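## Task

Scene 1: move the yellow sponge onto the coffee table in the adjoining room. The robot must not topple or finish leaning, and the sponge has to rest on the table by itself, not held there by the robot.

## Robot and tools

Robot: a TidyBot++, a wheeled base 0.54 m long, 0.50 m wide and 0.38 m tall, carrying one seven-joint arm with a two-finger gripper. The shoulder sits 0.12 m ahead of the base centre and 0.68 m up. There are two cameras: base_camera, fixed on the front of the base, and wrist_camera, which looks along the hand. Loose objects may occasionally get nudged by something else.

Frames: the base frame has its origin on the floor below the base centre, x forward, y left, z up. hand_pose is reported in this frame and gives the point between the finger pads. Its z axis runs out along the fingers, and the fingers close along its y. The odometry frame is the base frame as it was when the scene began. Heading is positive to the left, from -3.142 to 3.142. base_odometry counts wheel turns, so slip shows up as travel and drift builds up over many moves. base_tilt is in degrees, positive when the robot leans forward or right.

execute_actions: "actions" is a list holding one action or nothing. An empty list only reports state and images. An action can contain "base", "joints" and an optional "speeds". Its motions begin together.
- "base" takes exactly one relative move from the current position: translate_m (metres, forward positive, -2 to 2), strafe_m (metres, left positive, -2 to 2) or rotate_rad (radians, counter-clockwise from above positive, -6.3 to 6.3). A move needing more than 8.667 s at its top speed is refused.
- "joints" maps names to absolute targets in radians. joint_1_rad can take any angle (swings the whole arm about vertical; positive is clockwise from above, opposite to rotate_rad). joint_2_rad is the shoulder, -2.249 to 2.249. joint_3_rad can take any angle. joint_4_rad is the elbow, -2.579 to 2.579. joint_5_rad can take any angle. joint_6_rad is the wrist, -2.099 to 2.099. joint_7_rad can take any angle; with the hand down, positive turns it counter-clockwise, and at 1.57 the fingers open toward left and right. gripper_pos runs from 0 (open, about 85 mm gap) to 1 (closed); the gap is roughly 85 x (1 - gripper_pos) mm. Joints that can take any angle go the short way round, so to turn more than half a turn, send several steps. A single action lasts at most 15 s.
- "speeds" caps top speed for that action only: translate_m and strafe_m 0.05 to 0.5 m/s, rotate_rad 0.1 to 1.57 rad/s. The defaults are the maxima.
- "cameras" lists base_camera, wrist_camera or all. Null or left out gives all; [] gives none.
An unknown key or an out-of-range number rejects the whole call. If a result reports a stop, the rest of the calls in that reply are skipped.

Arm geometry: the upper arm is 0.42 m, the forearm 0.31 m, and the hand 0.31 m to the hand point. With joint_1_rad 0, joint_3_rad 3.14 and joint_5_rad 0 (close to the start pose), the arm lies in the base's forward vertical plane. Measured from vertical, with forward lean positive, the angles are: upper arm = j2, forearm = j2 - j4, hand = j2 - j4 - j6. The hand's forward and upward offsets from the shoulder are the sums of length times sin and length times cos of those angles. The arm starts folded with the hand pointing down, reaching up to 0.08 m past the front of the base. A hand pointing down can reach about 0.94 m above the floor at most, and only near the base.

Result lines: base_status and joint_status report how each motion ended. "done" for the base means the wheels turned the full amount, even if the base slipped or was blocked. "off_target" means it stopped short and may still be pushing. After contact_stop or time_out, a motion holds where it stopped. "joint command not followed" with a "cause:" line means the arm targets were held back, usually to avoid self-collision; gripper targets still run. Those held-back targets may be retried later. on_its_own lists motion you did not command. motor_effort gives percent of maximum, with the peak in brackets; these readings are noisy. For the gripper at 1, "done" means nothing was caught and "off_target" means something is between the fingers. ARM HIT means the arm struck the base or itself. MOTOR HOT and OVER-TEMPERATURE FAULT report heating from holding a load; after a heat stop, joints show limit_stop_at_motor_heat and should be sent their targets again.

Accuracy: friction leaves joints slightly short, and a held load makes the arm sag. To correct, send last command + (desired - reading). Never send a loaded joint its current reading, or it will sag further. Use the images to judge where the hand really is, because hand_pose can be off by 1-2 cm.

wait: seconds from 0 to 10, commands nothing new, and returns state and images. zoom_image: camera plus region [x0, y0, x1, y1] in pixels of that camera's latest image, at most 504 x 504. base_camera images are 644x364 and wrist_camera images 644x476. read_manual: section "licences" only; it does not move anything. finished_scene: pass the scene number (1 or 2) to end it and learn whether it succeeded. This cannot be undone. A reply with no tool call ends every remaining scene.

Avoid: driving while the arm is caught on something about 0.8 m or higher, since this can tip the robot; pushing or pulling sideways on a raised hand; driving the arm into obstacles, which causes torque faults (a 10 s arm stop); dropping, slamming or shoving objects. Blocked base moves keep pushing until they time out. Release the object so it rests on the table unaided before ending the scene. The simulation keeps running while you think, and the robot holds its last command in the meantime.

Each tool is called after "Emit:" as a command line: name --argument value for each argument, lists and objects as JSON in quotes; but a table of rows of numbers goes row by row, as --pt "numbers of a row", without its own name.

## Session

I'll start by looking at the current state and camera images.

Emit:
execute_actions --actions '[]'

Scene clock: 0.00 s.
base_odometry: x=+0.000 y=+0.000 heading=+0.000 (m, m, rad; odometry frame)
base_tilt: forward=+0.2 right=-0.1 (deg)
base_status: not commanded
joint_positions: joint_1_rad=+0.024 joint_2_rad=-0.357 joint_3_rad=+3.201 joint_4_rad=-2.544 joint_5_rad=-0.012 joint_6_rad=-0.868 joint_7_rad=+1.620 gripper_pos=+0.000
joint_status: not commanded
motor_effort: joint_1_rad=+0 joint_2_rad=-1 joint_3_rad=+0 joint_4_rad=+14 joint_5_rad=+0 joint_6_rad=+1 joint_7_rad=+0 (%)
hand_pose: x=+0.2562 y=-0.0048 z=+0.5845 quat_wxyz=(-0.012, +0.999, -0.019, +0.044) (m; base frame)
pictures: base_camera, wrist_camera
Images, in order (width x height): base_camera 644x364, wrist_camera 644x476.

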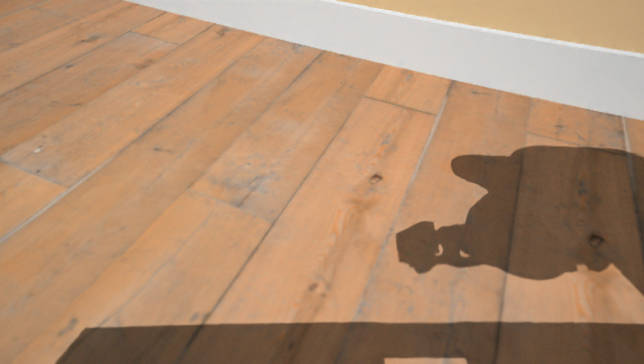

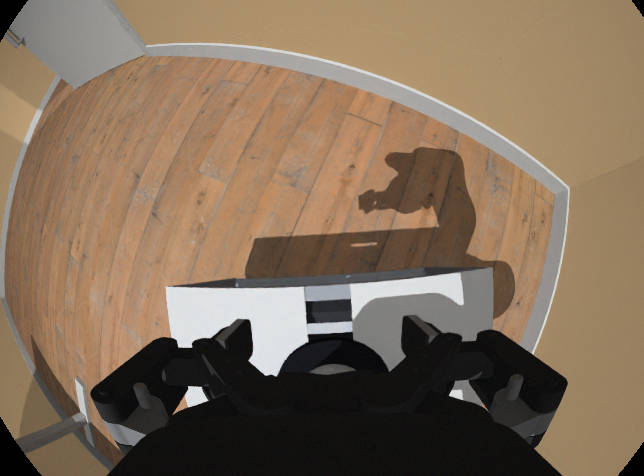

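Emit:
execute_actions --actions '[{"base": {"rotate_rad": 2.0}, "joints": {"joint_6_rad": 0.3}}]'

Scene clock: 13.97 s.
base_odometry: x=+0.000 y=+0.000 heading=+2.000 (m, m, rad; odometry frame)
base_tilt: forward=+0.2 right=-0.1 (deg)
base_status: done
joint_positions: joint_1_rad=+0.024 joint_2_rad=-0.357 joint_3_rad=+3.201 joint_4_rad=-2.542 joint_5_rad=-0.012 joint_6_rad=+0.285 joint_7_rad=+1.620 gripper_pos=+0.000
joint_status: all done
motor_effort: joint_1_rad=+0(0) joint_2_rad=-5(6) joint_3_rad=+0(1) joint_4_rad=+19(19) joint_5_rad=+1(1) joint_6_rad=+8(8) joint_7_rad=+0(0) (%)
hand_pose: x=+0.5228 y=-0.0342 z=+0.7942 quat_wxyz=(+0.027, +0.813, -0.024, +0.581) (m; base frame)
pictures: base_camera, wrist_camera
camera_calibration (this result's frames):
wrist_camera: T_world_to_cam=[[-0.0800483, -0.996785, -0.00342449, 0.0127004], [-0.296001, 0.027051, -0.954805, 0.978569], [0.951828, -0.0754168, -0.297214, -0.133739], [0, 0, 0, 1]] pos_world=[0.41797, -0.0238979, 0.894637]
Images, in order (width x height): base_camera 644x364, wrist_camera 644x476.

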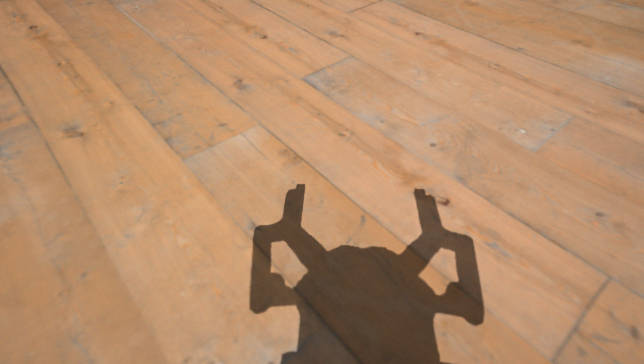

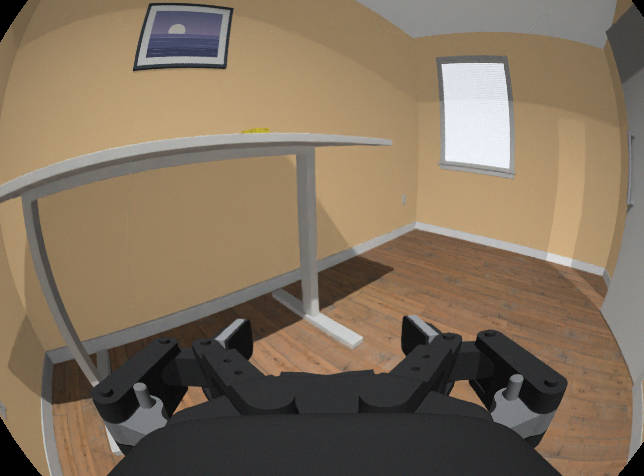

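Emit:
zoom_image --camera "wrist_camera" --region '[180, 90, 420, 200]'

Emit:
zoom_image --camera "wrist_camera" --region '[500, 0, 644, 400]'

Region (180, 90, 420, 200) of wrist_camera's 644x476 image, scaled by 2.100; it fills the top 231 rows of this view, and the rest is white.

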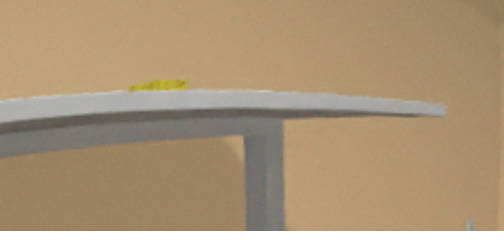

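Region (500, 0, 644, 400) of wrist_camera's 644x476 image, scaled by 1.260; it fills the left 181 columns of this view, and the rest is white.

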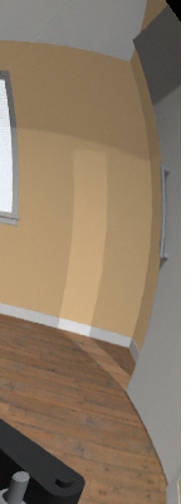

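Emit:
execute_actions --actions '[{"base": {"translate_m": 0.3}, "joints": {"joint_1_rad": 0.0, "joint_2_rad": -0.1, "joint_3_rad": 3.14, "joint_4_rad": -0.9, "joint_5_rad": 0.0, "joint_6_rad": -1.35, "joint_7_rad": 1.57}}]'

Scene clock: 96.03 s.
base_odometry: x=-0.125 y=+0.273 heading=+2.000 (m, m, rad; odometry frame)
base_tilt: forward=+0.3 right=-0.1 (deg)
base_status: done
joint_positions: joint_1_rad=+0.016 joint_2_rad=-0.118 joint_3_rad=+3.154 joint_4_rad=-0.917 joint_5_rad=-0.012 joint_6_rad=-1.313 joint_7_rad=+1.609 gripper_pos=+0.000
joint_status: all done
motor_effort: joint_1_rad=+0(0) joint_2_rad=-11(14) joint_3_rad=+0(0) joint_4_rad=+17(23) joint_5_rad=+1(1) joint_6_rad=+7(9) joint_7_rad=+0(0) (%)
hand_pose: x=+0.5617 y=-0.0082 z=+1.1584 quat_wxyz=(+0.010, +0.870, +0.006, +0.492) (m; base frame)
pictures: base_camera, wrist_camera
camera_calibration (this result's frames):
wrist_camera: T_world_to_cam=[[-0.0136702, -0.999889, 0.0059307, -0.00510102], [-0.490775, 0.00154185, -0.871285, 1.34961], [0.871179, -0.0148213, -0.490742, 0.209365], [0, 0, 0, 1]] pos_world=[0.479893, -0.0040783, 1.27867]
Images, in order (width x height): base_camera 644x364, wrist_camera 644x476.

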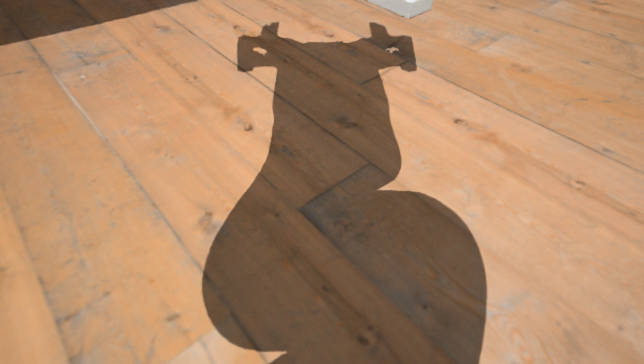

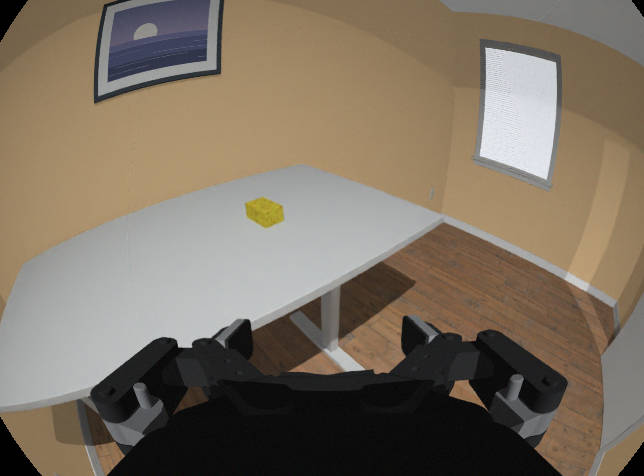

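Emit:
zoom_image --camera "wrist_camera" --region '[220, 170, 320, 250]'

Region (220, 170, 320, 250) of wrist_camera's 644x476 image, scaled by 5.040; it fills the top 403 rows of this view, and the rest is white.

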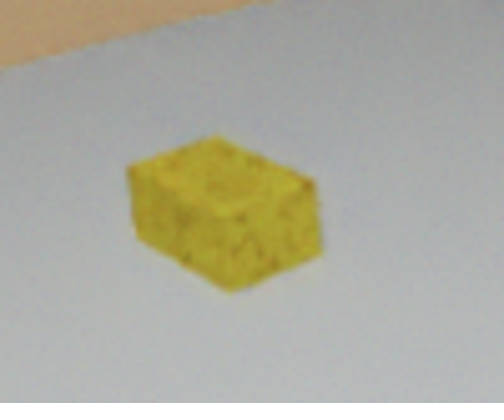

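Emit:
execute_actions --actions '[{"base": {"strafe_m": -0.23}, "joints": {"joint_1_rad": -0.81, "joint_2_rad": 0.24, "joint_3_rad": 3.13, "joint_4_rad": -0.64, "joint_5_rad": 0.0, "joint_6_rad": -1.59, "joint_7_rad": 1.54}}]' --cameras '["wrist_camera"]'

Scene clock: 170.47 s.
base_odometry: x=+0.084 y=+0.369 heading=+2.001 (m, m, rad; odometry frame)
base_tilt: forward=+0.2 right=-0.1 (deg)
base_status: done
joint_positions: joint_1_rad=-0.802 joint_2_rad=+0.231 joint_3_rad=+3.139 joint_4_rad=-0.661 joint_5_rad=-0.012 joint_6_rad=-1.551 joint_7_rad=+1.579 gripper_pos=+0.000
joint_status: all done
motor_effort: joint_1_rad=+0(3) joint_2_rad=-23(25) joint_3_rad=-1(3) joint_4_rad=+16(17) joint_5_rad=+1(1) joint_6_rad=+6(7) joint_7_rad=+0(0) (%)
hand_pose: x=+0.4908 y=+0.3932 z=+1.0502 quat_wxyz=(-0.138, +0.863, +0.373, +0.313) (m; base frame)
pictures: wrist_camera
camera_calibration (this result's frames):
wrist_camera: T_world_to_cam=[[0.717129, -0.696757, -0.0160088, -0.0589179], [-0.528759, -0.528968, -0.663782, 1.22916], [0.454027, 0.484482, -0.747755, 0.502331], [0, 0, 0, 1]] pos_world=[0.464107, 0.365762, 1.19057]
Images, in order (width x height): wrist_camera 644x476.

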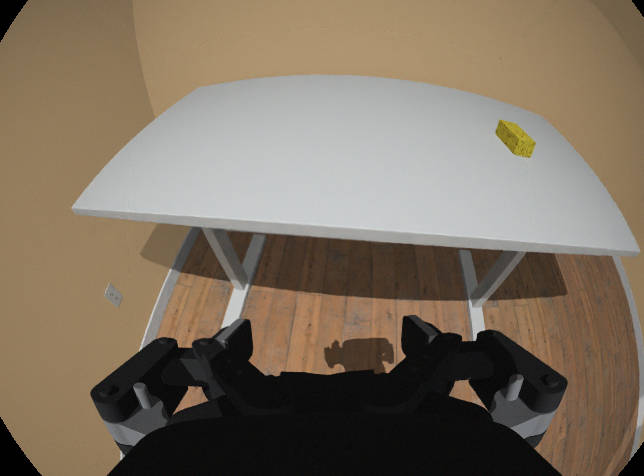

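Emit:
execute_actions --actions '[{"base": {"translate_m": 0.64}}]'

Scene clock: 179.93 s.
base_odometry: x=-0.183 y=+0.951 heading=+2.001 (m, m, rad; odometry frame)
base_tilt: forward=+0.2 right=-0.1 (deg)
base_status: done
joint_positions: joint_1_rad=-0.804 joint_2_rad=+0.235 joint_3_rad=+3.137 joint_4_rad=-0.659 joint_5_rad=-0.012 joint_6_rad=-1.553 joint_7_rad=+1.579 gripper_pos=+0.000
joint_status: not commanded
motor_effort: joint_1_rad=+0(2) joint_2_rad=-23(26) joint_3_rad=-1(1) joint_4_rad=+17(17) joint_5_rad=+1(1) joint_6_rad=+5(6) joint_7_rad=+0(0) (%)
hand_pose: x=+0.4905 y=+0.3950 z=+1.0487 quat_wxyz=(-0.138, +0.863, +0.374, +0.311) (m; base frame)
pictures: base_camera, wrist_camera
camera_calibration (this result's frames):
wrist_camera: T_world_to_cam=[[0.719049, -0.694765, -0.0164444, -0.058787], [-0.529006, -0.531844, -0.661283, 1.22767], [0.45069, 0.484194, -0.749956, 0.504562], [0, 0, 0, 1]] pos_world=[0.464313, 0.367779, 1.18927]
Images, in order (width x height): base_camera 644x364, wrist_camera 644x476.

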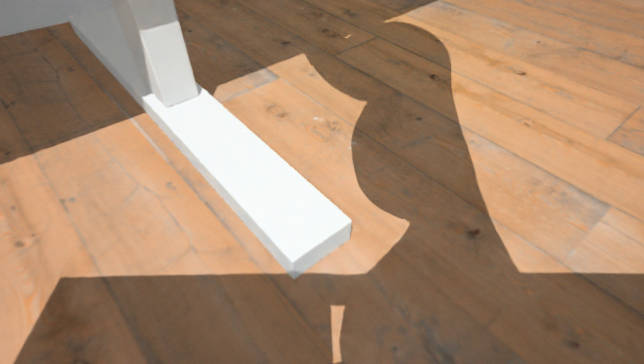

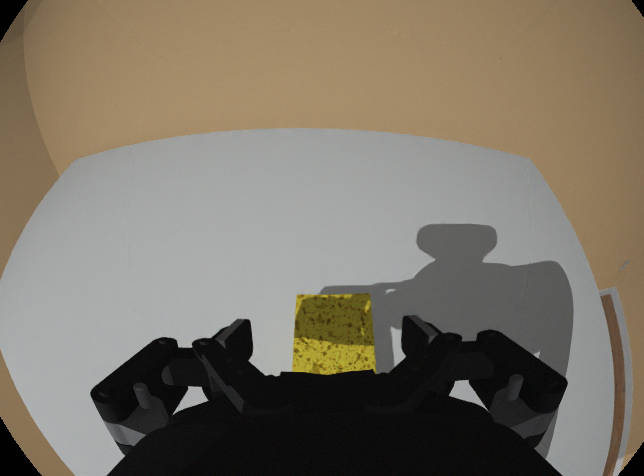

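Emit:
zoom_image --camera "wrist_camera" --region '[200, 270, 460, 400]'

Region (200, 270, 460, 400) of wrist_camera's 644x476 image, scaled by 1.938.

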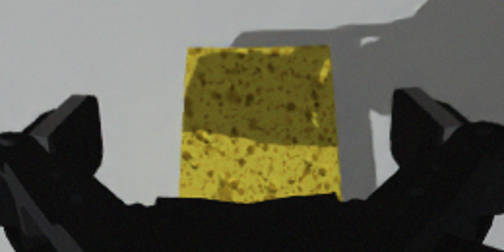

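Emit:
execute_actions --actions '[{"base": {"translate_m": 0.009}, "joints": {"joint_4_rad": -0.91, "joint_6_rad": -1.40}}]' --cameras '["wrist_camera"]'

Scene clock: 220.30 s.
base_odometry: x=-0.186 y=+0.959 heading=+2.000 (m, m, rad; odometry frame)
base_tilt: forward=+0.2 right=-0.1 (deg)
base_status: done
joint_positions: joint_1_rad=-0.804 joint_2_rad=+0.239 joint_3_rad=+3.137 joint_4_rad=-0.895 joint_5_rad=-0.012 joint_6_rad=-1.438 joint_7_rad=+1.579 gripper_pos=+0.000
joint_status: all done
motor_effort: joint_1_rad=+0(3) joint_2_rad=-24(26) joint_3_rad=+0(2) joint_4_rad=+18(19) joint_5_rad=+1(1) joint_6_rad=+4(6) joint_7_rad=+0(1) (%)
hand_pose: x=+0.4969 y=+0.4026 z=+0.9616 quat_wxyz=(-0.115, +0.881, +0.382, +0.256) (m; base frame)
pictures: wrist_camera
camera_calibration (this result's frames):
wrist_camera: T_world_to_cam=[[0.717748, -0.696108, -0.0164706, -0.0582799], [-0.582127, -0.586909, -0.56273, 1.13125], [0.382054, 0.413487, -0.826477, 0.568797], [0, 0, 0, 1]] pos_world=[0.483051, 0.388182, 1.10573]
Images, in order (width x height): wrist_camera 644x476.

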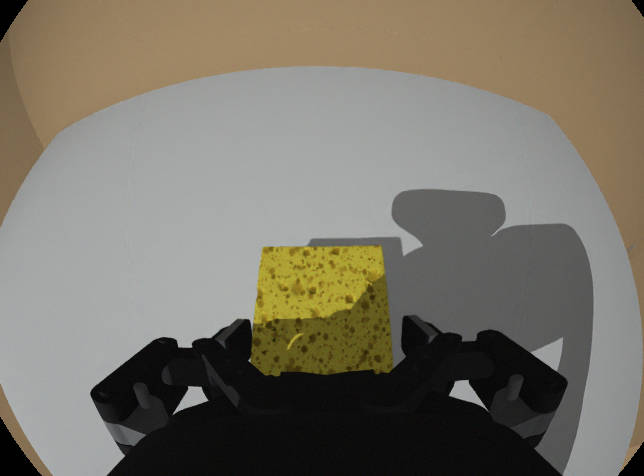

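Emit:
zoom_image --camera "wrist_camera" --region '[200, 230, 460, 400]'

Region (200, 230, 460, 400) of wrist_camera's 644x476 image, scaled by 1.938; it fills the top 330 rows of this view, and the rest is white.

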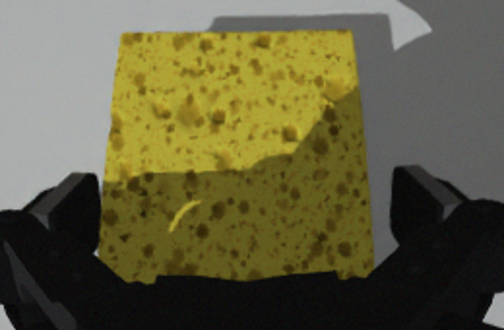

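Emit:
execute_actions --actions '[{"joints": {"gripper_pos": 1.0}}]' --cameras '["wrist_camera"]'

Scene clock: 230.30 s.
base_odometry: x=-0.186 y=+0.959 heading=+2.000 (m, m, rad; odometry frame)
base_tilt: forward=+0.3 right=-0.2 (deg)
base_status: not commanded
joint_positions: joint_1_rad=-0.804 joint_2_rad=+0.235 joint_3_rad=+3.137 joint_4_rad=-0.897 joint_5_rad=-0.012 joint_6_rad=-1.434 joint_7_rad=+1.579 gripper_pos=+0.364
joint_status: gripper_pos off_target (ended at +0.364, target +1.000)
motor_effort: joint_1_rad=+0(1) joint_2_rad=-24(26) joint_3_rad=-1(1) joint_4_rad=+18(18) joint_5_rad=+1(0) joint_6_rad=+4(5) joint_7_rad=+0(0) (%)
hand_pose: x=+0.4967 y=+0.4024 z=+0.9634 quat_wxyz=(-0.116, +0.880, +0.381, +0.259) (m; base frame)
pictures: wrist_camera
camera_calibration (this result's frames):
wrist_camera: T_world_to_cam=[[0.717781, -0.696073, -0.0165214, -0.0582308], [-0.579899, -0.584514, -0.567504, 1.13459], [0.385367, 0.416924, -0.823205, 0.564232], [0, 0, 0, 1]] pos_world=[0.482307, 0.387408, 1.1074]
Images, in order (width x height): wrist_camera 644x476.

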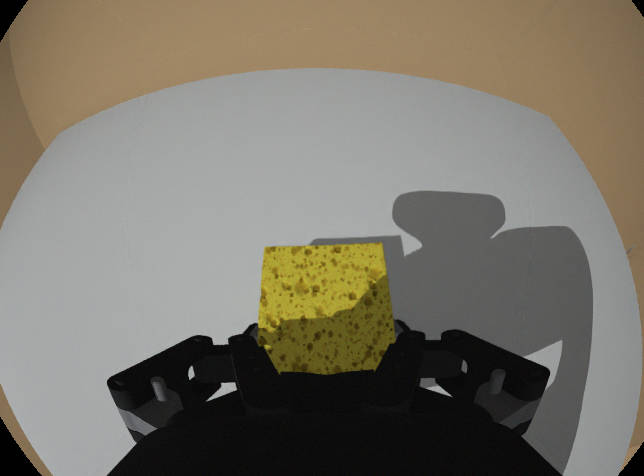

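Emit:
execute_actions --actions '[{"joints": {"joint_2_rad": 0.0}}]' --cameras '["wrist_camera"]'

Emit:
execute_actions --actions '[{"base": {"rotate_rad": -1.25}, "joints": {"joint_1_rad": 0.3, "joint_2_rad": -0.2, "joint_4_rad": -1.1, "joint_6_rad": -1.0}}]'

Scene clock: 275.83 s.
base_odometry: x=-0.186 y=+0.959 heading=+2.000 (m, m, rad; odometry frame)
base_tilt: forward=+0.2 right=-0.1 (deg)
base_status: not commanded
joint_positions: joint_1_rad=-0.804 joint_2_rad=-0.006 joint_3_rad=+3.137 joint_4_rad=-0.900 joint_5_rad=-0.012 joint_6_rad=-1.434 joint_7_rad=+1.579 gripper_pos=+0.364
joint_status: all done
motor_effort: joint_1_rad=+0(1) joint_2_rad=-15(28) joint_3_rad=+0(1) joint_4_rad=+17(20) joint_5_rad=+0(1) joint_6_rad=+6(6) joint_7_rad=+0(0) (%)
hand_pose: x=+0.4391 y=+0.3426 z=+1.0853 quat_wxyz=(-0.159, +0.842, +0.366, +0.362) (m; base frame)
pictures: wrist_camera
camera_calibration (this result's frames):
wrist_camera: T_world_to_cam=[[0.720546, -0.693202, -0.0168666, -0.0583301], [-0.471214, -0.471667, -0.74531, 1.24199], [0.508695, 0.544978, -0.666504, 0.443707], [0, 0, 0, 1]] pos_world=[0.401561, 0.303561, 1.22042]
Images, in order (width x height): wrist_camera 644x476.

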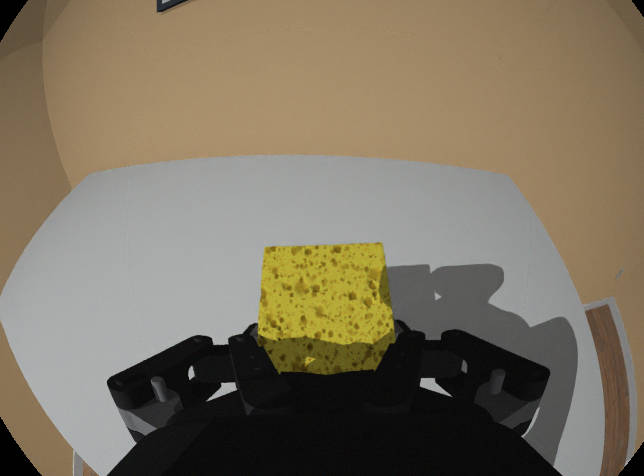

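Scene clock: 278.23 s.
base_odometry: x=-0.186 y=+0.959 heading=+0.751 (m, m, rad; odometry frame)
base_tilt: forward=+0.3 right=-0.1 (deg)
base_status: done
joint_positions: joint_1_rad=+0.287 joint_2_rad=-0.187 joint_3_rad=+3.139 joint_4_rad=-1.080 joint_5_rad=-0.012 joint_6_rad=-1.039 joint_7_rad=+1.579 gripper_pos=+0.364
joint_status: all done
motor_effort: joint_1_rad=-1(3) joint_2_rad=-10(22) joint_3_rad=+0(3) joint_4_rad=+18(21) joint_5_rad=+1(1) joint_6_rad=+8(8) joint_7_rad=+0(0) (%)
hand_pose: x=+0.5597 y=-0.1239 z=+1.1824 quat_wxyz=(+0.077, +0.815, -0.113, +0.563) (m; base frame)
pictures: base_camera, wrist_camera
camera_calibration (this result's frames):
wrist_camera: T_world_to_cam=[[-0.280713, -0.959576, -0.0203782, 0.0645236], [-0.308336, 0.110266, -0.944865, 1.36803], [0.908916, -0.258952, -0.326825, -0.0239567], [0, 0, 0, 1]] pos_world=[0.4617, -0.0951355, 1.28609]
Images, in order (width x height): base_camera 644x364, wrist_camera 644x476.

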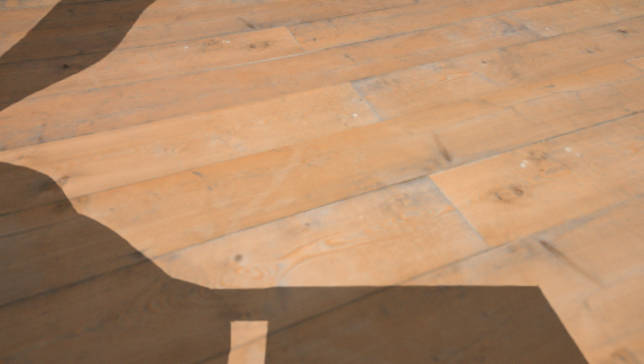

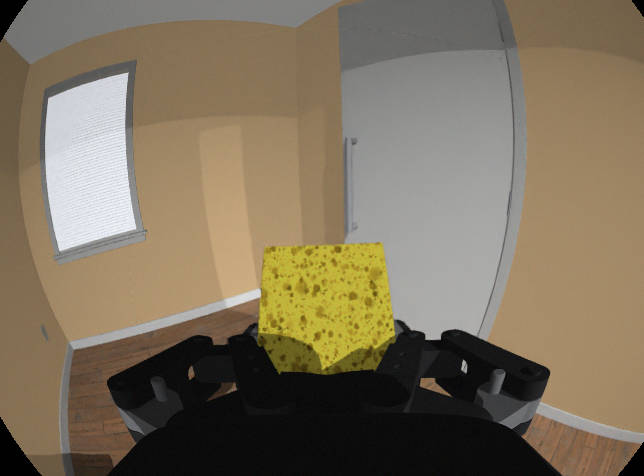

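Emit:
execute_actions --actions '[{"base": {"translate_m": 1.84}, "joints": {"joint_1_rad": 0.3, "joint_2_rad": 0.3, "joint_4_rad": -2.4, "joint_5_rad": -1.6, "joint_6_rad": 1.6, "joint_7_rad": 2.05}}]'

Scene clock: 403.27 s.
base_odometry: x=+1.161 y=+2.213 heading=+0.750 (m, m, rad; odometry frame)
base_tilt: forward=+0.3 right=-0.1 (deg)
base_status: done
joint_positions: joint_1_rad=+0.289 joint_2_rad=+0.291 joint_3_rad=+3.139 joint_4_rad=-2.383 joint_5_rad=-1.580 joint_6_rad=+1.566 joint_7_rad=+2.012 gripper_pos=+0.364
joint_status: all done
motor_effort: joint_1_rad=+0(1) joint_2_rad=-17(23) joint_3_rad=+1(1) joint_4_rad=+8(22) joint_5_rad=+5(5) joint_6_rad=+7(8) joint_7_rad=+0(0) (%)
hand_pose: x=+0.2818 y=-0.3714 z=+0.8016 quat_wxyz=(+0.559, +0.416, -0.576, +0.427) (m; base frame)
pictures: base_camera, wrist_camera
camera_calibration (this result's frames):
wrist_camera: T_world_to_cam=[[-0.95562, 0.290701, -0.0477875, 0.417809], [0.0401743, -0.0321048, -0.998677, 0.841902], [-0.291851, -0.956275, 0.0190013, -0.157773], [0, 0, 0, 1]] pos_world=[0.319397, -0.245302, 0.863752]
Images, in order (width x height): base_camera 644x364, wrist_camera 644x476.

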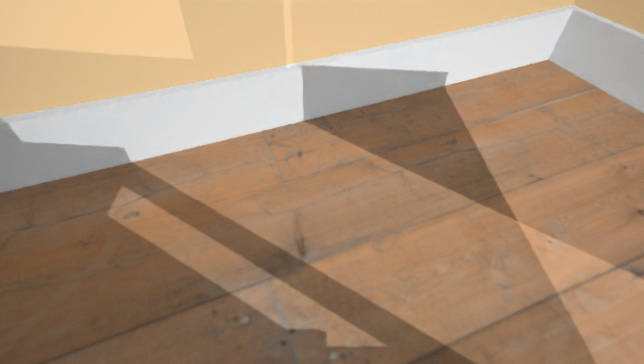

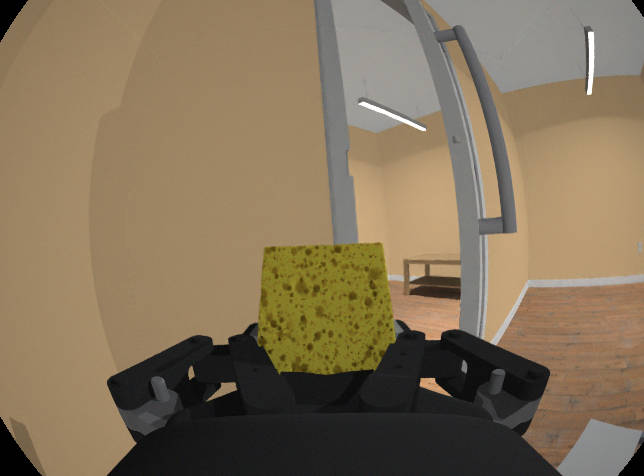

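Emit:
zoom_image --camera "wrist_camera" --region '[310, 120, 560, 400]'

Region (310, 120, 560, 400) of wrist_camera's 644x476 image, scaled by 1.800; it fills the left 450 columns of this view, and the rest is white.

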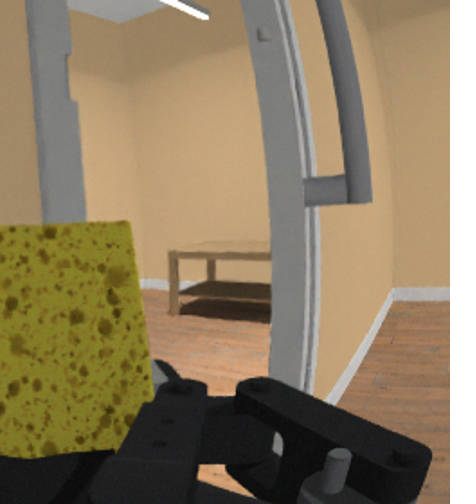

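Emit:
execute_actions --actions '[{"base": {"rotate_rad": -0.785}, "joints": {"joint_1_rad": -0.012, "joint_2_rad": 0.725, "joint_4_rad": -2.10, "joint_7_rad": 1.84}, "speeds": {"rotate_rad": 0.8}}]'

Scene clock: 459.23 s.
base_odometry: x=+1.161 y=+2.213 heading=-0.035 (m, m, rad; odometry frame)
base_tilt: forward=+0.2 right=-0.1 (deg)
base_status: done
joint_positions: joint_1_rad=-0.001 joint_2_rad=+0.720 joint_3_rad=+3.135 joint_4_rad=-2.119 joint_5_rad=-1.580 joint_6_rad=+1.566 joint_7_rad=+1.877 gripper_pos=+0.364
joint_status: all done
motor_effort: joint_1_rad=+0(2) joint_2_rad=-28(29) joint_3_rad=+3(3) joint_4_rad=+5(8) joint_5_rad=+3(4) joint_6_rad=+8(8) joint_7_rad=+0(1) (%)
hand_pose: x=+0.4900 y=-0.3081 z=+0.6946 quat_wxyz=(+0.498, +0.504, -0.502, +0.496) (m; base frame)
pictures: base_camera, wrist_camera
camera_calibration (this result's frames):
wrist_camera: T_world_to_cam=[[-0.999843, 0.00427118, -0.0172171, 0.505432], [0.0171437, -0.0166667, -0.999714, 0.745464], [-0.00455691, -0.999852, 0.0165908, -0.186965], [0, 0, 0, 1]] pos_world=[0.49172, -0.176672, 0.757055]
Images, in order (width x height): base_camera 644x364, wrist_camera 644x476.

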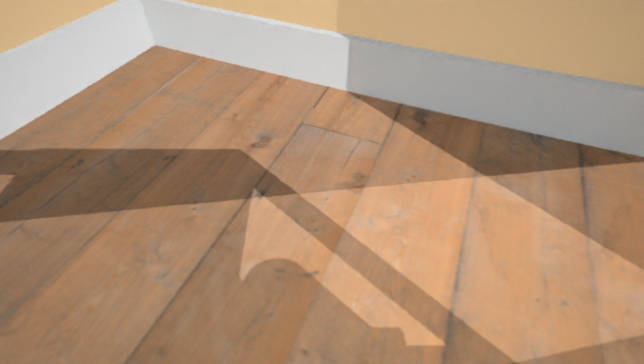

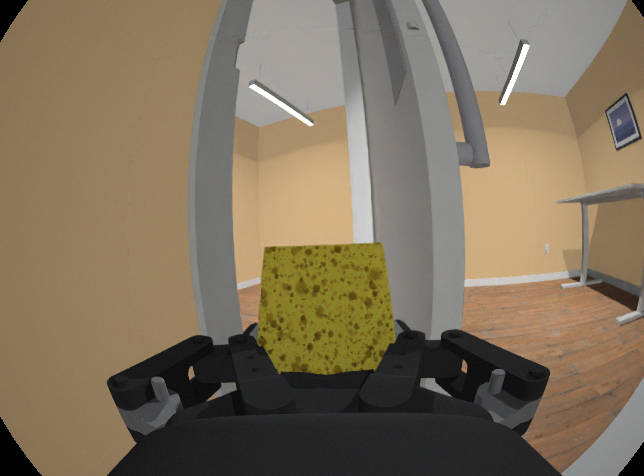

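Emit:
execute_actions --actions '[{"base": {"strafe_m": -0.21}, "speeds": {"strafe_m": 0.25}}]'

Scene clock: 471.90 s.
base_odometry: x=+1.153 y=+2.003 heading=-0.036 (m, m, rad; odometry frame)
base_tilt: forward=+0.3 right=-0.2 (deg)
base_status: done
joint_positions: joint_1_rad=-0.008 joint_2_rad=+0.720 joint_3_rad=+3.135 joint_4_rad=-2.119 joint_5_rad=-1.580 joint_6_rad=+1.566 joint_7_rad=+1.877 gripper_pos=+0.364
joint_status: not commanded
motor_effort: joint_1_rad=+0(2) joint_2_rad=-28(28) joint_3_rad=+3(4) joint_4_rad=+5(6) joint_5_rad=+4(3) joint_6_rad=+8(8) joint_7_rad=+0(0) (%)
hand_pose: x=+0.4922 y=-0.3055 z=+0.6946 quat_wxyz=(+0.497, +0.505, -0.500, +0.498) (m; base frame)
pictures: base_camera, wrist_camera
camera_calibration (this result's frames):
wrist_camera: T_world_to_cam=[[-0.999844, -0.00277635, -0.0174245, 0.505637], [0.017468, -0.0165052, -0.999711, 0.745365], [0.00248796, -0.99986, 0.0165511, -0.187774], [0, 0, 0, 1]] pos_world=[0.493006, -0.174042, 0.757068]
Images, in order (width x height): base_camera 644x364, wrist_camera 644x476.

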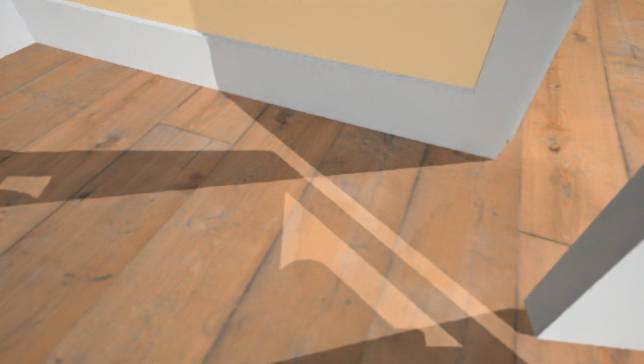

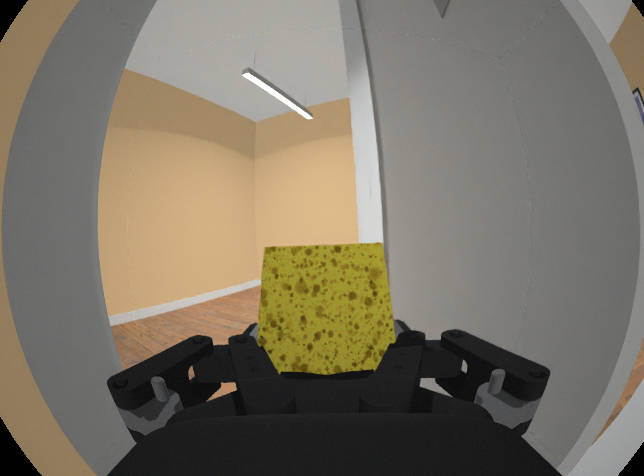

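Emit:
execute_actions --actions '[{"base": {"translate_m": -0.55}, "speeds": {"translate_m": 0.2}}]'

Scene clock: 484.60 s.
base_odometry: x=+0.603 y=+2.022 heading=-0.036 (m, m, rad; odometry frame)
base_tilt: forward=+0.3 right=-0.2 (deg)
base_status: done
joint_positions: joint_1_rad=-0.015 joint_2_rad=+0.722 joint_3_rad=+3.128 joint_4_rad=-2.096 joint_5_rad=-1.578 joint_6_rad=+1.566 joint_7_rad=+1.877 gripper_pos=+0.365
joint_status: not commanded
motor_effort: joint_1_rad=+0(4) joint_2_rad=-28(31) joint_3_rad=+3(6) joint_4_rad=+6(6) joint_5_rad=+4(5) joint_6_rad=+8(11) joint_7_rad=+0(1) (%)
hand_pose: x=+0.5035 y=-0.3007 z=+0.6950 quat_wxyz=(+0.486, +0.504, -0.504, +0.506) (m; base frame)
pictures: base_camera, wrist_camera
camera_calibration (this result's frames):
wrist_camera: T_world_to_cam=[[-0.999062, -0.0167764, -0.0399214, 0.528015], [0.0401187, -0.011592, -0.999128, 0.735305], [0.016299, -0.999792, 0.0122542, -0.186996], [0, 0, 0, 1]] pos_world=[0.501068, -0.169576, 0.758034]
Images, in order (width x height): base_camera 644x364, wrist_camera 644x476.

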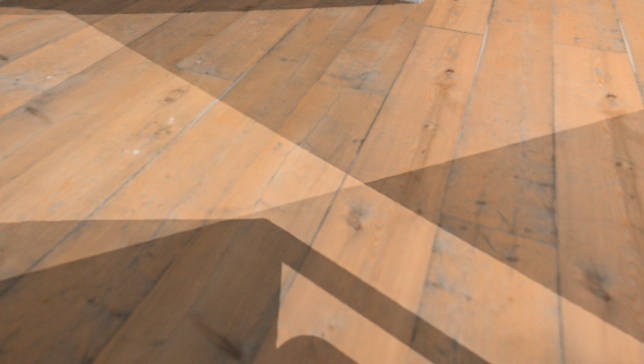

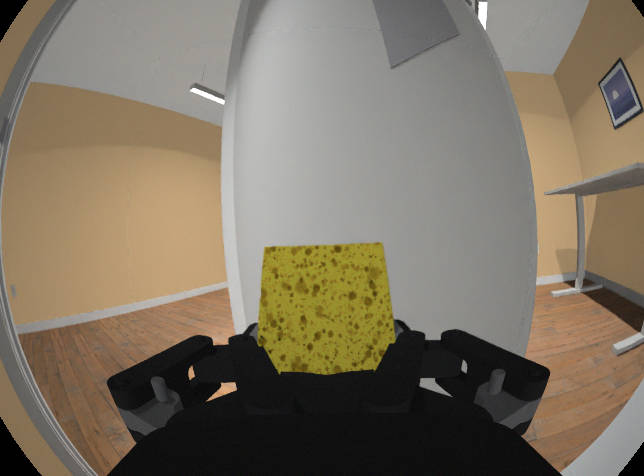

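Emit:
execute_actions --actions '[]'

Scene clock: 486.23 s.
base_odometry: x=+0.603 y=+2.022 heading=-0.036 (m, m, rad; odometry frame)
base_tilt: forward=+0.3 right=-0.1 (deg)
base_status: done
joint_positions: joint_1_rad=-0.015 joint_2_rad=+0.722 joint_3_rad=+3.128 joint_4_rad=-2.096 joint_5_rad=-1.578 joint_6_rad=+1.566 joint_7_rad=+1.877 gripper_pos=+0.365
joint_status: not commanded
motor_effort: joint_1_rad=+0(4) joint_2_rad=-28(31) joint_3_rad=+2(6) joint_4_rad=+6(6) joint_5_rad=+3(5) joint_6_rad=+8(11) joint_7_rad=+0(1) (%)
hand_pose: x=+0.5035 y=-0.3007 z=+0.6950 quat_wxyz=(+0.486, +0.504, -0.504, +0.506) (m; base frame)
pictures: base_camera, wrist_camera
camera_calibration (this result's frames):
wrist_camera: T_world_to_cam=[[-0.999062, -0.0167767, -0.0399215, 0.528015], [0.0401188, -0.0115922, -0.999128, 0.735305], [0.0162993, -0.999792, 0.0122544, -0.186997], [0, 0, 0, 1]] pos_world=[0.501068, -0.169576, 0.758034]
Images, in order (width x height): base_camera 644x364, wrist_camera 644x476.

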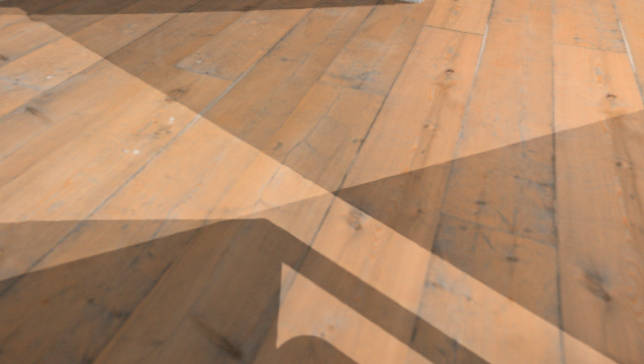

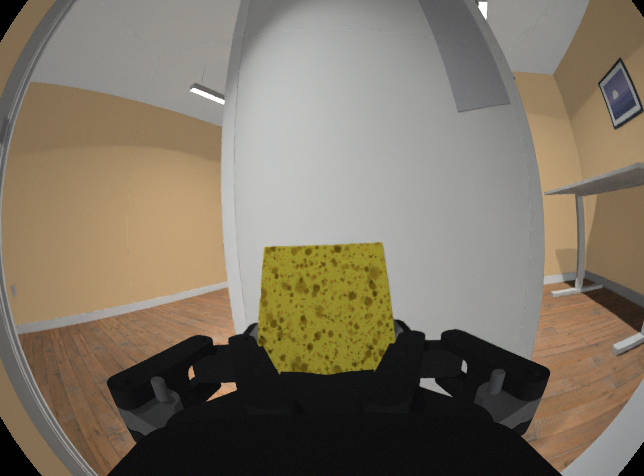

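Emit:
execute_actions --actions '[]' --cameras '["wrist_camera"]'

Scene clock: 488.20 s.
base_odometry: x=+0.603 y=+2.022 heading=-0.036 (m, m, rad; odometry frame)
base_tilt: forward=+0.2 right=-0.1 (deg)
base_status: done
joint_positions: joint_1_rad=-0.015 joint_2_rad=+0.722 joint_3_rad=+3.128 joint_4_rad=-2.096 joint_5_rad=-1.578 joint_6_rad=+1.566 joint_7_rad=+1.877 gripper_pos=+0.365
joint_status: not commanded
motor_effort: joint_1_rad=+0(4) joint_2_rad=-28(31) joint_3_rad=+2(6) joint_4_rad=+6(6) joint_5_rad=+3(5) joint_6_rad=+8(11) joint_7_rad=+0(1) (%)
hand_pose: x=+0.5035 y=-0.3007 z=+0.6950 quat_wxyz=(+0.486, +0.504, -0.504, +0.506) (m; base frame)
pictures: wrist_camera
camera_calibration (this result's frames):
wrist_camera: T_world_to_cam=[[-0.999062, -0.0167764, -0.0399214, 0.528015], [0.0401187, -0.0115922, -0.999128, 0.735305], [0.016299, -0.999792, 0.0122544, -0.186997], [0, 0, 0, 1]] pos_world=[0.501068, -0.169576, 0.758034]
Images, in order (width x height): wrist_camera 644x476.

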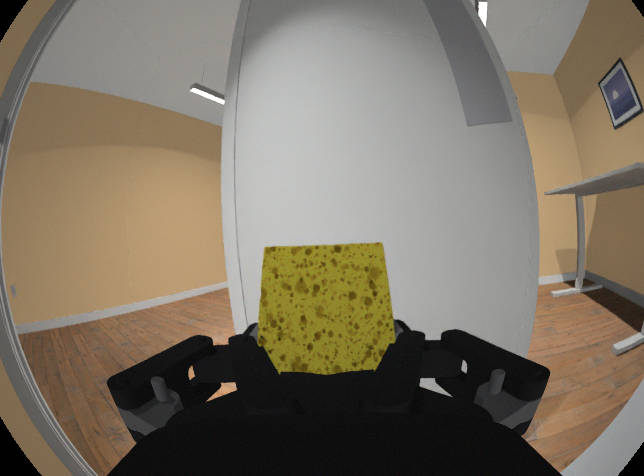

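Emit:
execute_actions --actions '[{"base": {"rotate_rad": -0.574}, "joints": {"joint_1_rad": 0.0, "joint_2_rad": 0.0, "joint_3_rad": 3.15, "joint_4_rad": -2.3, "joint_5_rad": 0.02, "joint_6_rad": 0.3, "joint_7_rad": 1.53}, "speeds": {"rotate_rad": 0.5}}]'

Scene clock: 511.63 s.
base_odometry: x=+0.603 y=+2.022 heading=-0.609 (m, m, rad; odometry frame)
base_tilt: forward=+0.2 right=-0.1 (deg)
base_status: done
joint_positions: joint_1_rad=-0.005 joint_2_rad=+0.009 joint_3_rad=+3.144 joint_4_rad=-2.283 joint_5_rad=-0.001 joint_6_rad=+0.333 joint_7_rad=+1.568 gripper_pos=+0.365
joint_status: all done
motor_effort: joint_1_rad=+0(3) joint_2_rad=-16(29) joint_3_rad=+0(5) joint_4_rad=+17(19) joint_5_rad=+1(5) joint_6_rad=+8(8) joint_7_rad=+0(1) (%)
hand_pose: x=+0.6471 y=+0.0027 z=+0.7772 quat_wxyz=(-0.002, +0.830, +0.000, +0.558) (m; base frame)
pictures: base_camera, wrist_camera
camera_calibration (this result's frames):
wrist_camera: T_world_to_cam=[[-0.00956307, -0.999712, -0.0220186, 0.0282841], [-0.35193, 0.0239757, -0.935719, 1.01945], [0.935977, -0.00119933, -0.352058, -0.201643], [0, 0, 0, 1]] pos_world=[0.547781, 0.00359202, 0.883556]
Images, in order (width x height): base_camera 644x364, wrist_camera 644x476.

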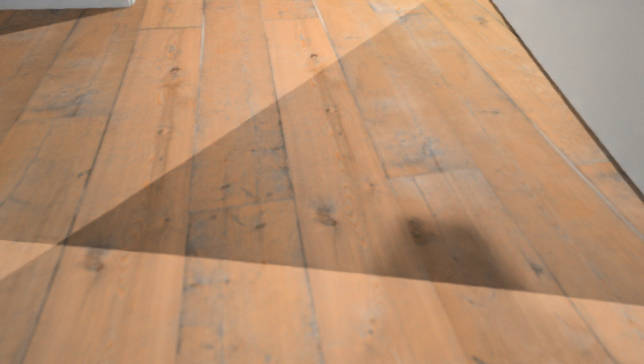

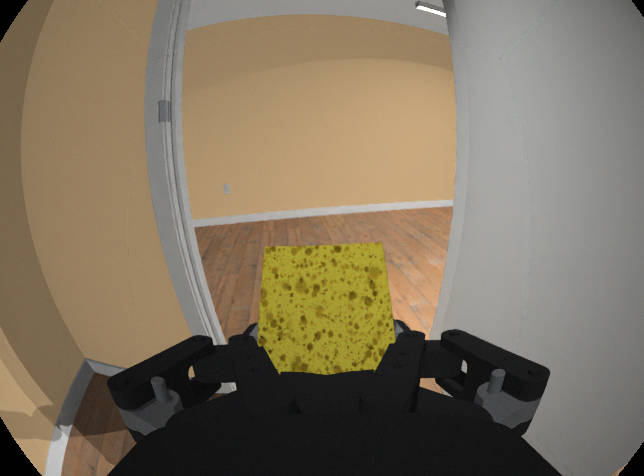

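Emit:
execute_actions --actions '[{"base": {"translate_m": 1.9}}]'

Scene clock: 523.33 s.
base_odometry: x=+2.161 y=+0.933 heading=-0.610 (m, m, rad; odometry frame)
base_tilt: forward=+0.2 right=-0.1 (deg)
base_status: done
joint_positions: joint_1_rad=-0.005 joint_2_rad=+0.007 joint_3_rad=+3.144 joint_4_rad=-2.286 joint_5_rad=-0.001 joint_6_rad=+0.333 joint_7_rad=+1.568 gripper_pos=+0.365
joint_status: not commanded
motor_effort: joint_1_rad=+0(0) joint_2_rad=-17(19) joint_3_rad=+0(0) joint_4_rad=+18(19) joint_5_rad=+1(0) joint_6_rad=+8(8) joint_7_rad=+0(0) (%)
hand_pose: x=+0.6458 y=+0.0027 z=+0.7769 quat_wxyz=(-0.002, +0.830, +0.000, +0.557) (m; base frame)
pictures: base_camera, wrist_camera
camera_calibration (this result's frames):
wrist_camera: T_world_to_cam=[[-0.0095779, -0.999712, -0.0220163, 0.028269], [-0.352573, 0.0239796, -0.935477, 1.01894], [0.935735, -0.00119755, -0.352701, -0.199911], [0, 0, 0, 1]] pos_world=[0.546587, 0.00358762, 0.88331]
Images, in order (width x height): base_camera 644x364, wrist_camera 644x476.

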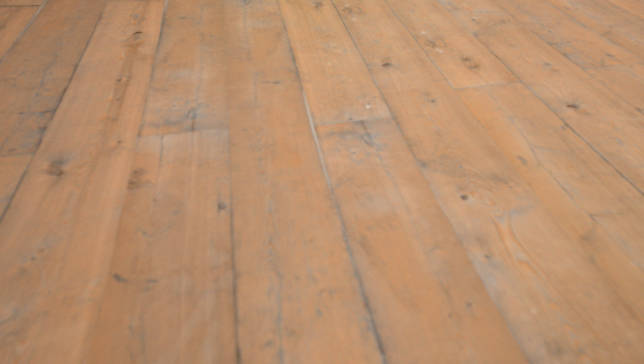

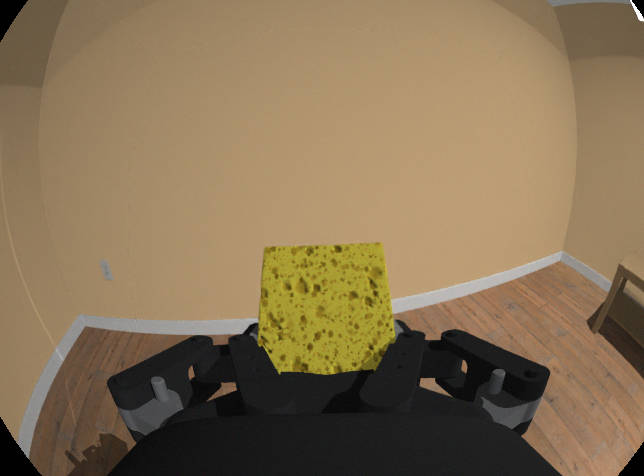

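Emit:
execute_actions --actions '[{"base": {"rotate_rad": -1.22}, "joints": {"joint_2_rad": 0.2, "joint_4_rad": -2.05, "joint_6_rad": 0.0}}]'

Scene clock: 534.13 s.
base_odometry: x=+2.161 y=+0.933 heading=-1.829 (m, m, rad; odometry frame)
base_tilt: forward=+0.2 right=-0.1 (deg)
base_status: done
joint_positions: joint_1_rad=+0.006 joint_2_rad=+0.202 joint_3_rad=+3.155 joint_4_rad=-2.062 joint_5_rad=-0.001 joint_6_rad=+0.038 joint_7_rad=+1.568 gripper_pos=+0.365
joint_status: all done
motor_effort: joint_1_rad=+0(3) joint_2_rad=-23(25) joint_3_rad=-1(3) joint_4_rad=+18(18) joint_5_rad=+1(0) joint_6_rad=+7(8) joint_7_rad=+0(0) (%)
hand_pose: x=+0.6923 y=-0.0097 z=+0.7033 quat_wxyz=(+0.005, +0.897, -0.010, +0.442) (m; base frame)
pictures: base_camera, wrist_camera
camera_calibration (this result's frames):
wrist_camera: T_world_to_cam=[[-0.0369894, -0.999197, -0.0153792, 0.0289406], [-0.585867, 0.0341506, -0.809688, 1.04001], [0.809563, -0.0209397, -0.58666, -0.017664], [0, 0, 0, 1]] pos_world=[0.624678, -0.00696946, 0.832165]
Images, in order (width x height): base_camera 644x364, wrist_camera 644x476.

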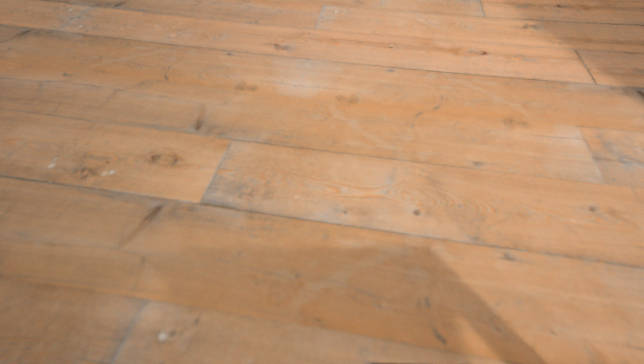

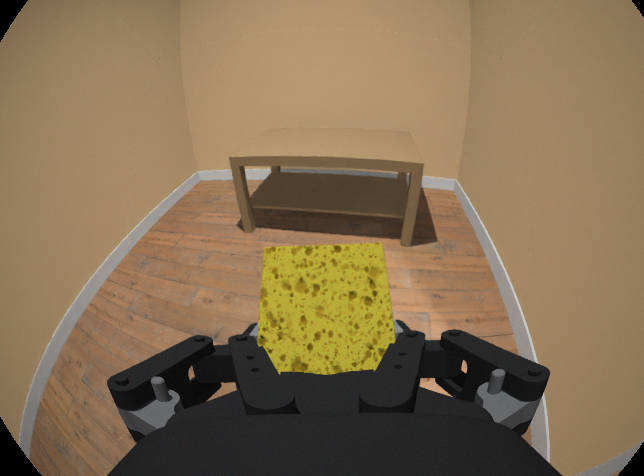

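Emit:
zoom_image --camera "wrist_camera" --region '[210, 110, 450, 260]'

Region (210, 110, 450, 260) of wrist_camera's 644x476 image, scaled by 2.100; it fills the top 315 rows of this view, and the rest is white.

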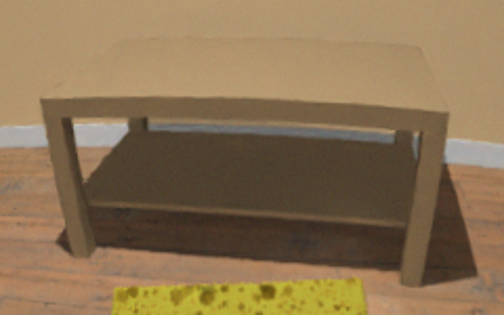

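Emit:
execute_actions --actions '[{"base": {"translate_m": 1.2}, "joints": {"joint_2_rad": 0.53, "joint_4_rad": -1.912, "joint_6_rad": -0.15}}]'

Scene clock: 550.83 s.
base_odometry: x=+1.852 y=-0.226 heading=-1.830 (m, m, rad; odometry frame)
base_tilt: forward=+0.2 right=-0.1 (deg)
base_status: done
joint_positions: joint_1_rad=+0.006 joint_2_rad=+0.530 joint_3_rad=+3.155 joint_4_rad=-1.926 joint_5_rad=-0.001 joint_6_rad=-0.116 joint_7_rad=+1.568 gripper_pos=+0.365
joint_status: all done
motor_effort: joint_1_rad=+0(1) joint_2_rad=-30(33) joint_3_rad=-1(1) joint_4_rad=+14(20) joint_5_rad=+0(1) joint_6_rad=+5(6) joint_7_rad=+0(0) (%)
hand_pose: x=+0.6989 y=-0.0100 z=+0.5394 quat_wxyz=(+0.005, +0.960, -0.009, +0.281) (m; base frame)
pictures: base_camera, wrist_camera
camera_calibration (this result's frames):
wrist_camera: T_world_to_cam=[[-0.0404344, -0.999173, -0.00424626, 0.0228502], [-0.825447, 0.0357982, -0.563343, 0.945744], [0.563029, -0.0192734, -0.826212, 0.182366], [0, 0, 0, 1]] pos_world=[0.678908, -0.00750974, 0.683548]
Images, in order (width x height): base_camera 644x364, wrist_camera 644x476.

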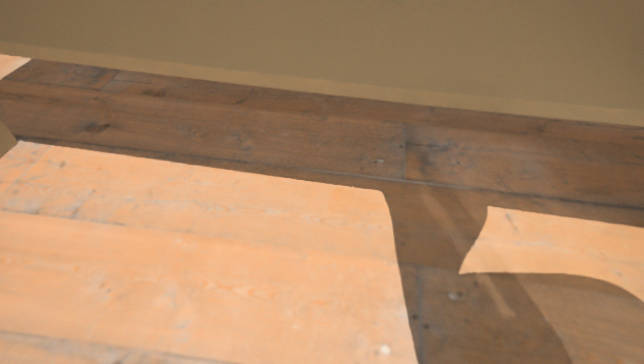

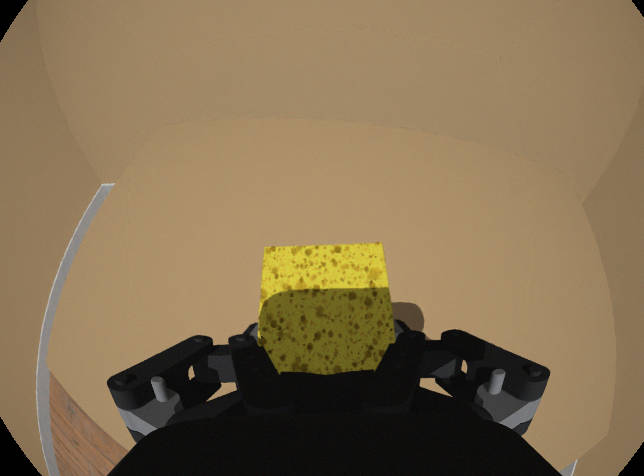

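Emit:
zoom_image --camera "wrist_camera" --region '[20, 90, 260, 400]'

Emit:
zoom_image --camera "wrist_camera" --region '[440, 110, 644, 476]'

Region (20, 90, 260, 400) of wrist_camera's 644x476 image, scaled by 1.626; it fills the left 390 columns of this view, and the rest is white.

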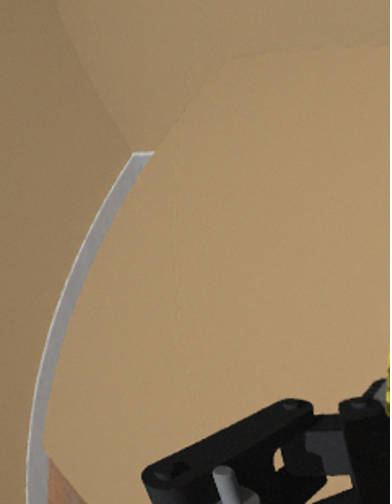

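Region (440, 110, 644, 476) of wrist_camera's 644x476 image, scaled by 1.377; it fills the left 281 columns of this view, and the rest is white.

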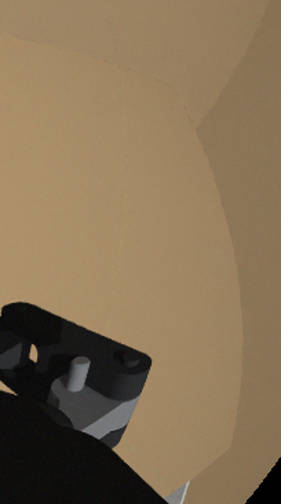

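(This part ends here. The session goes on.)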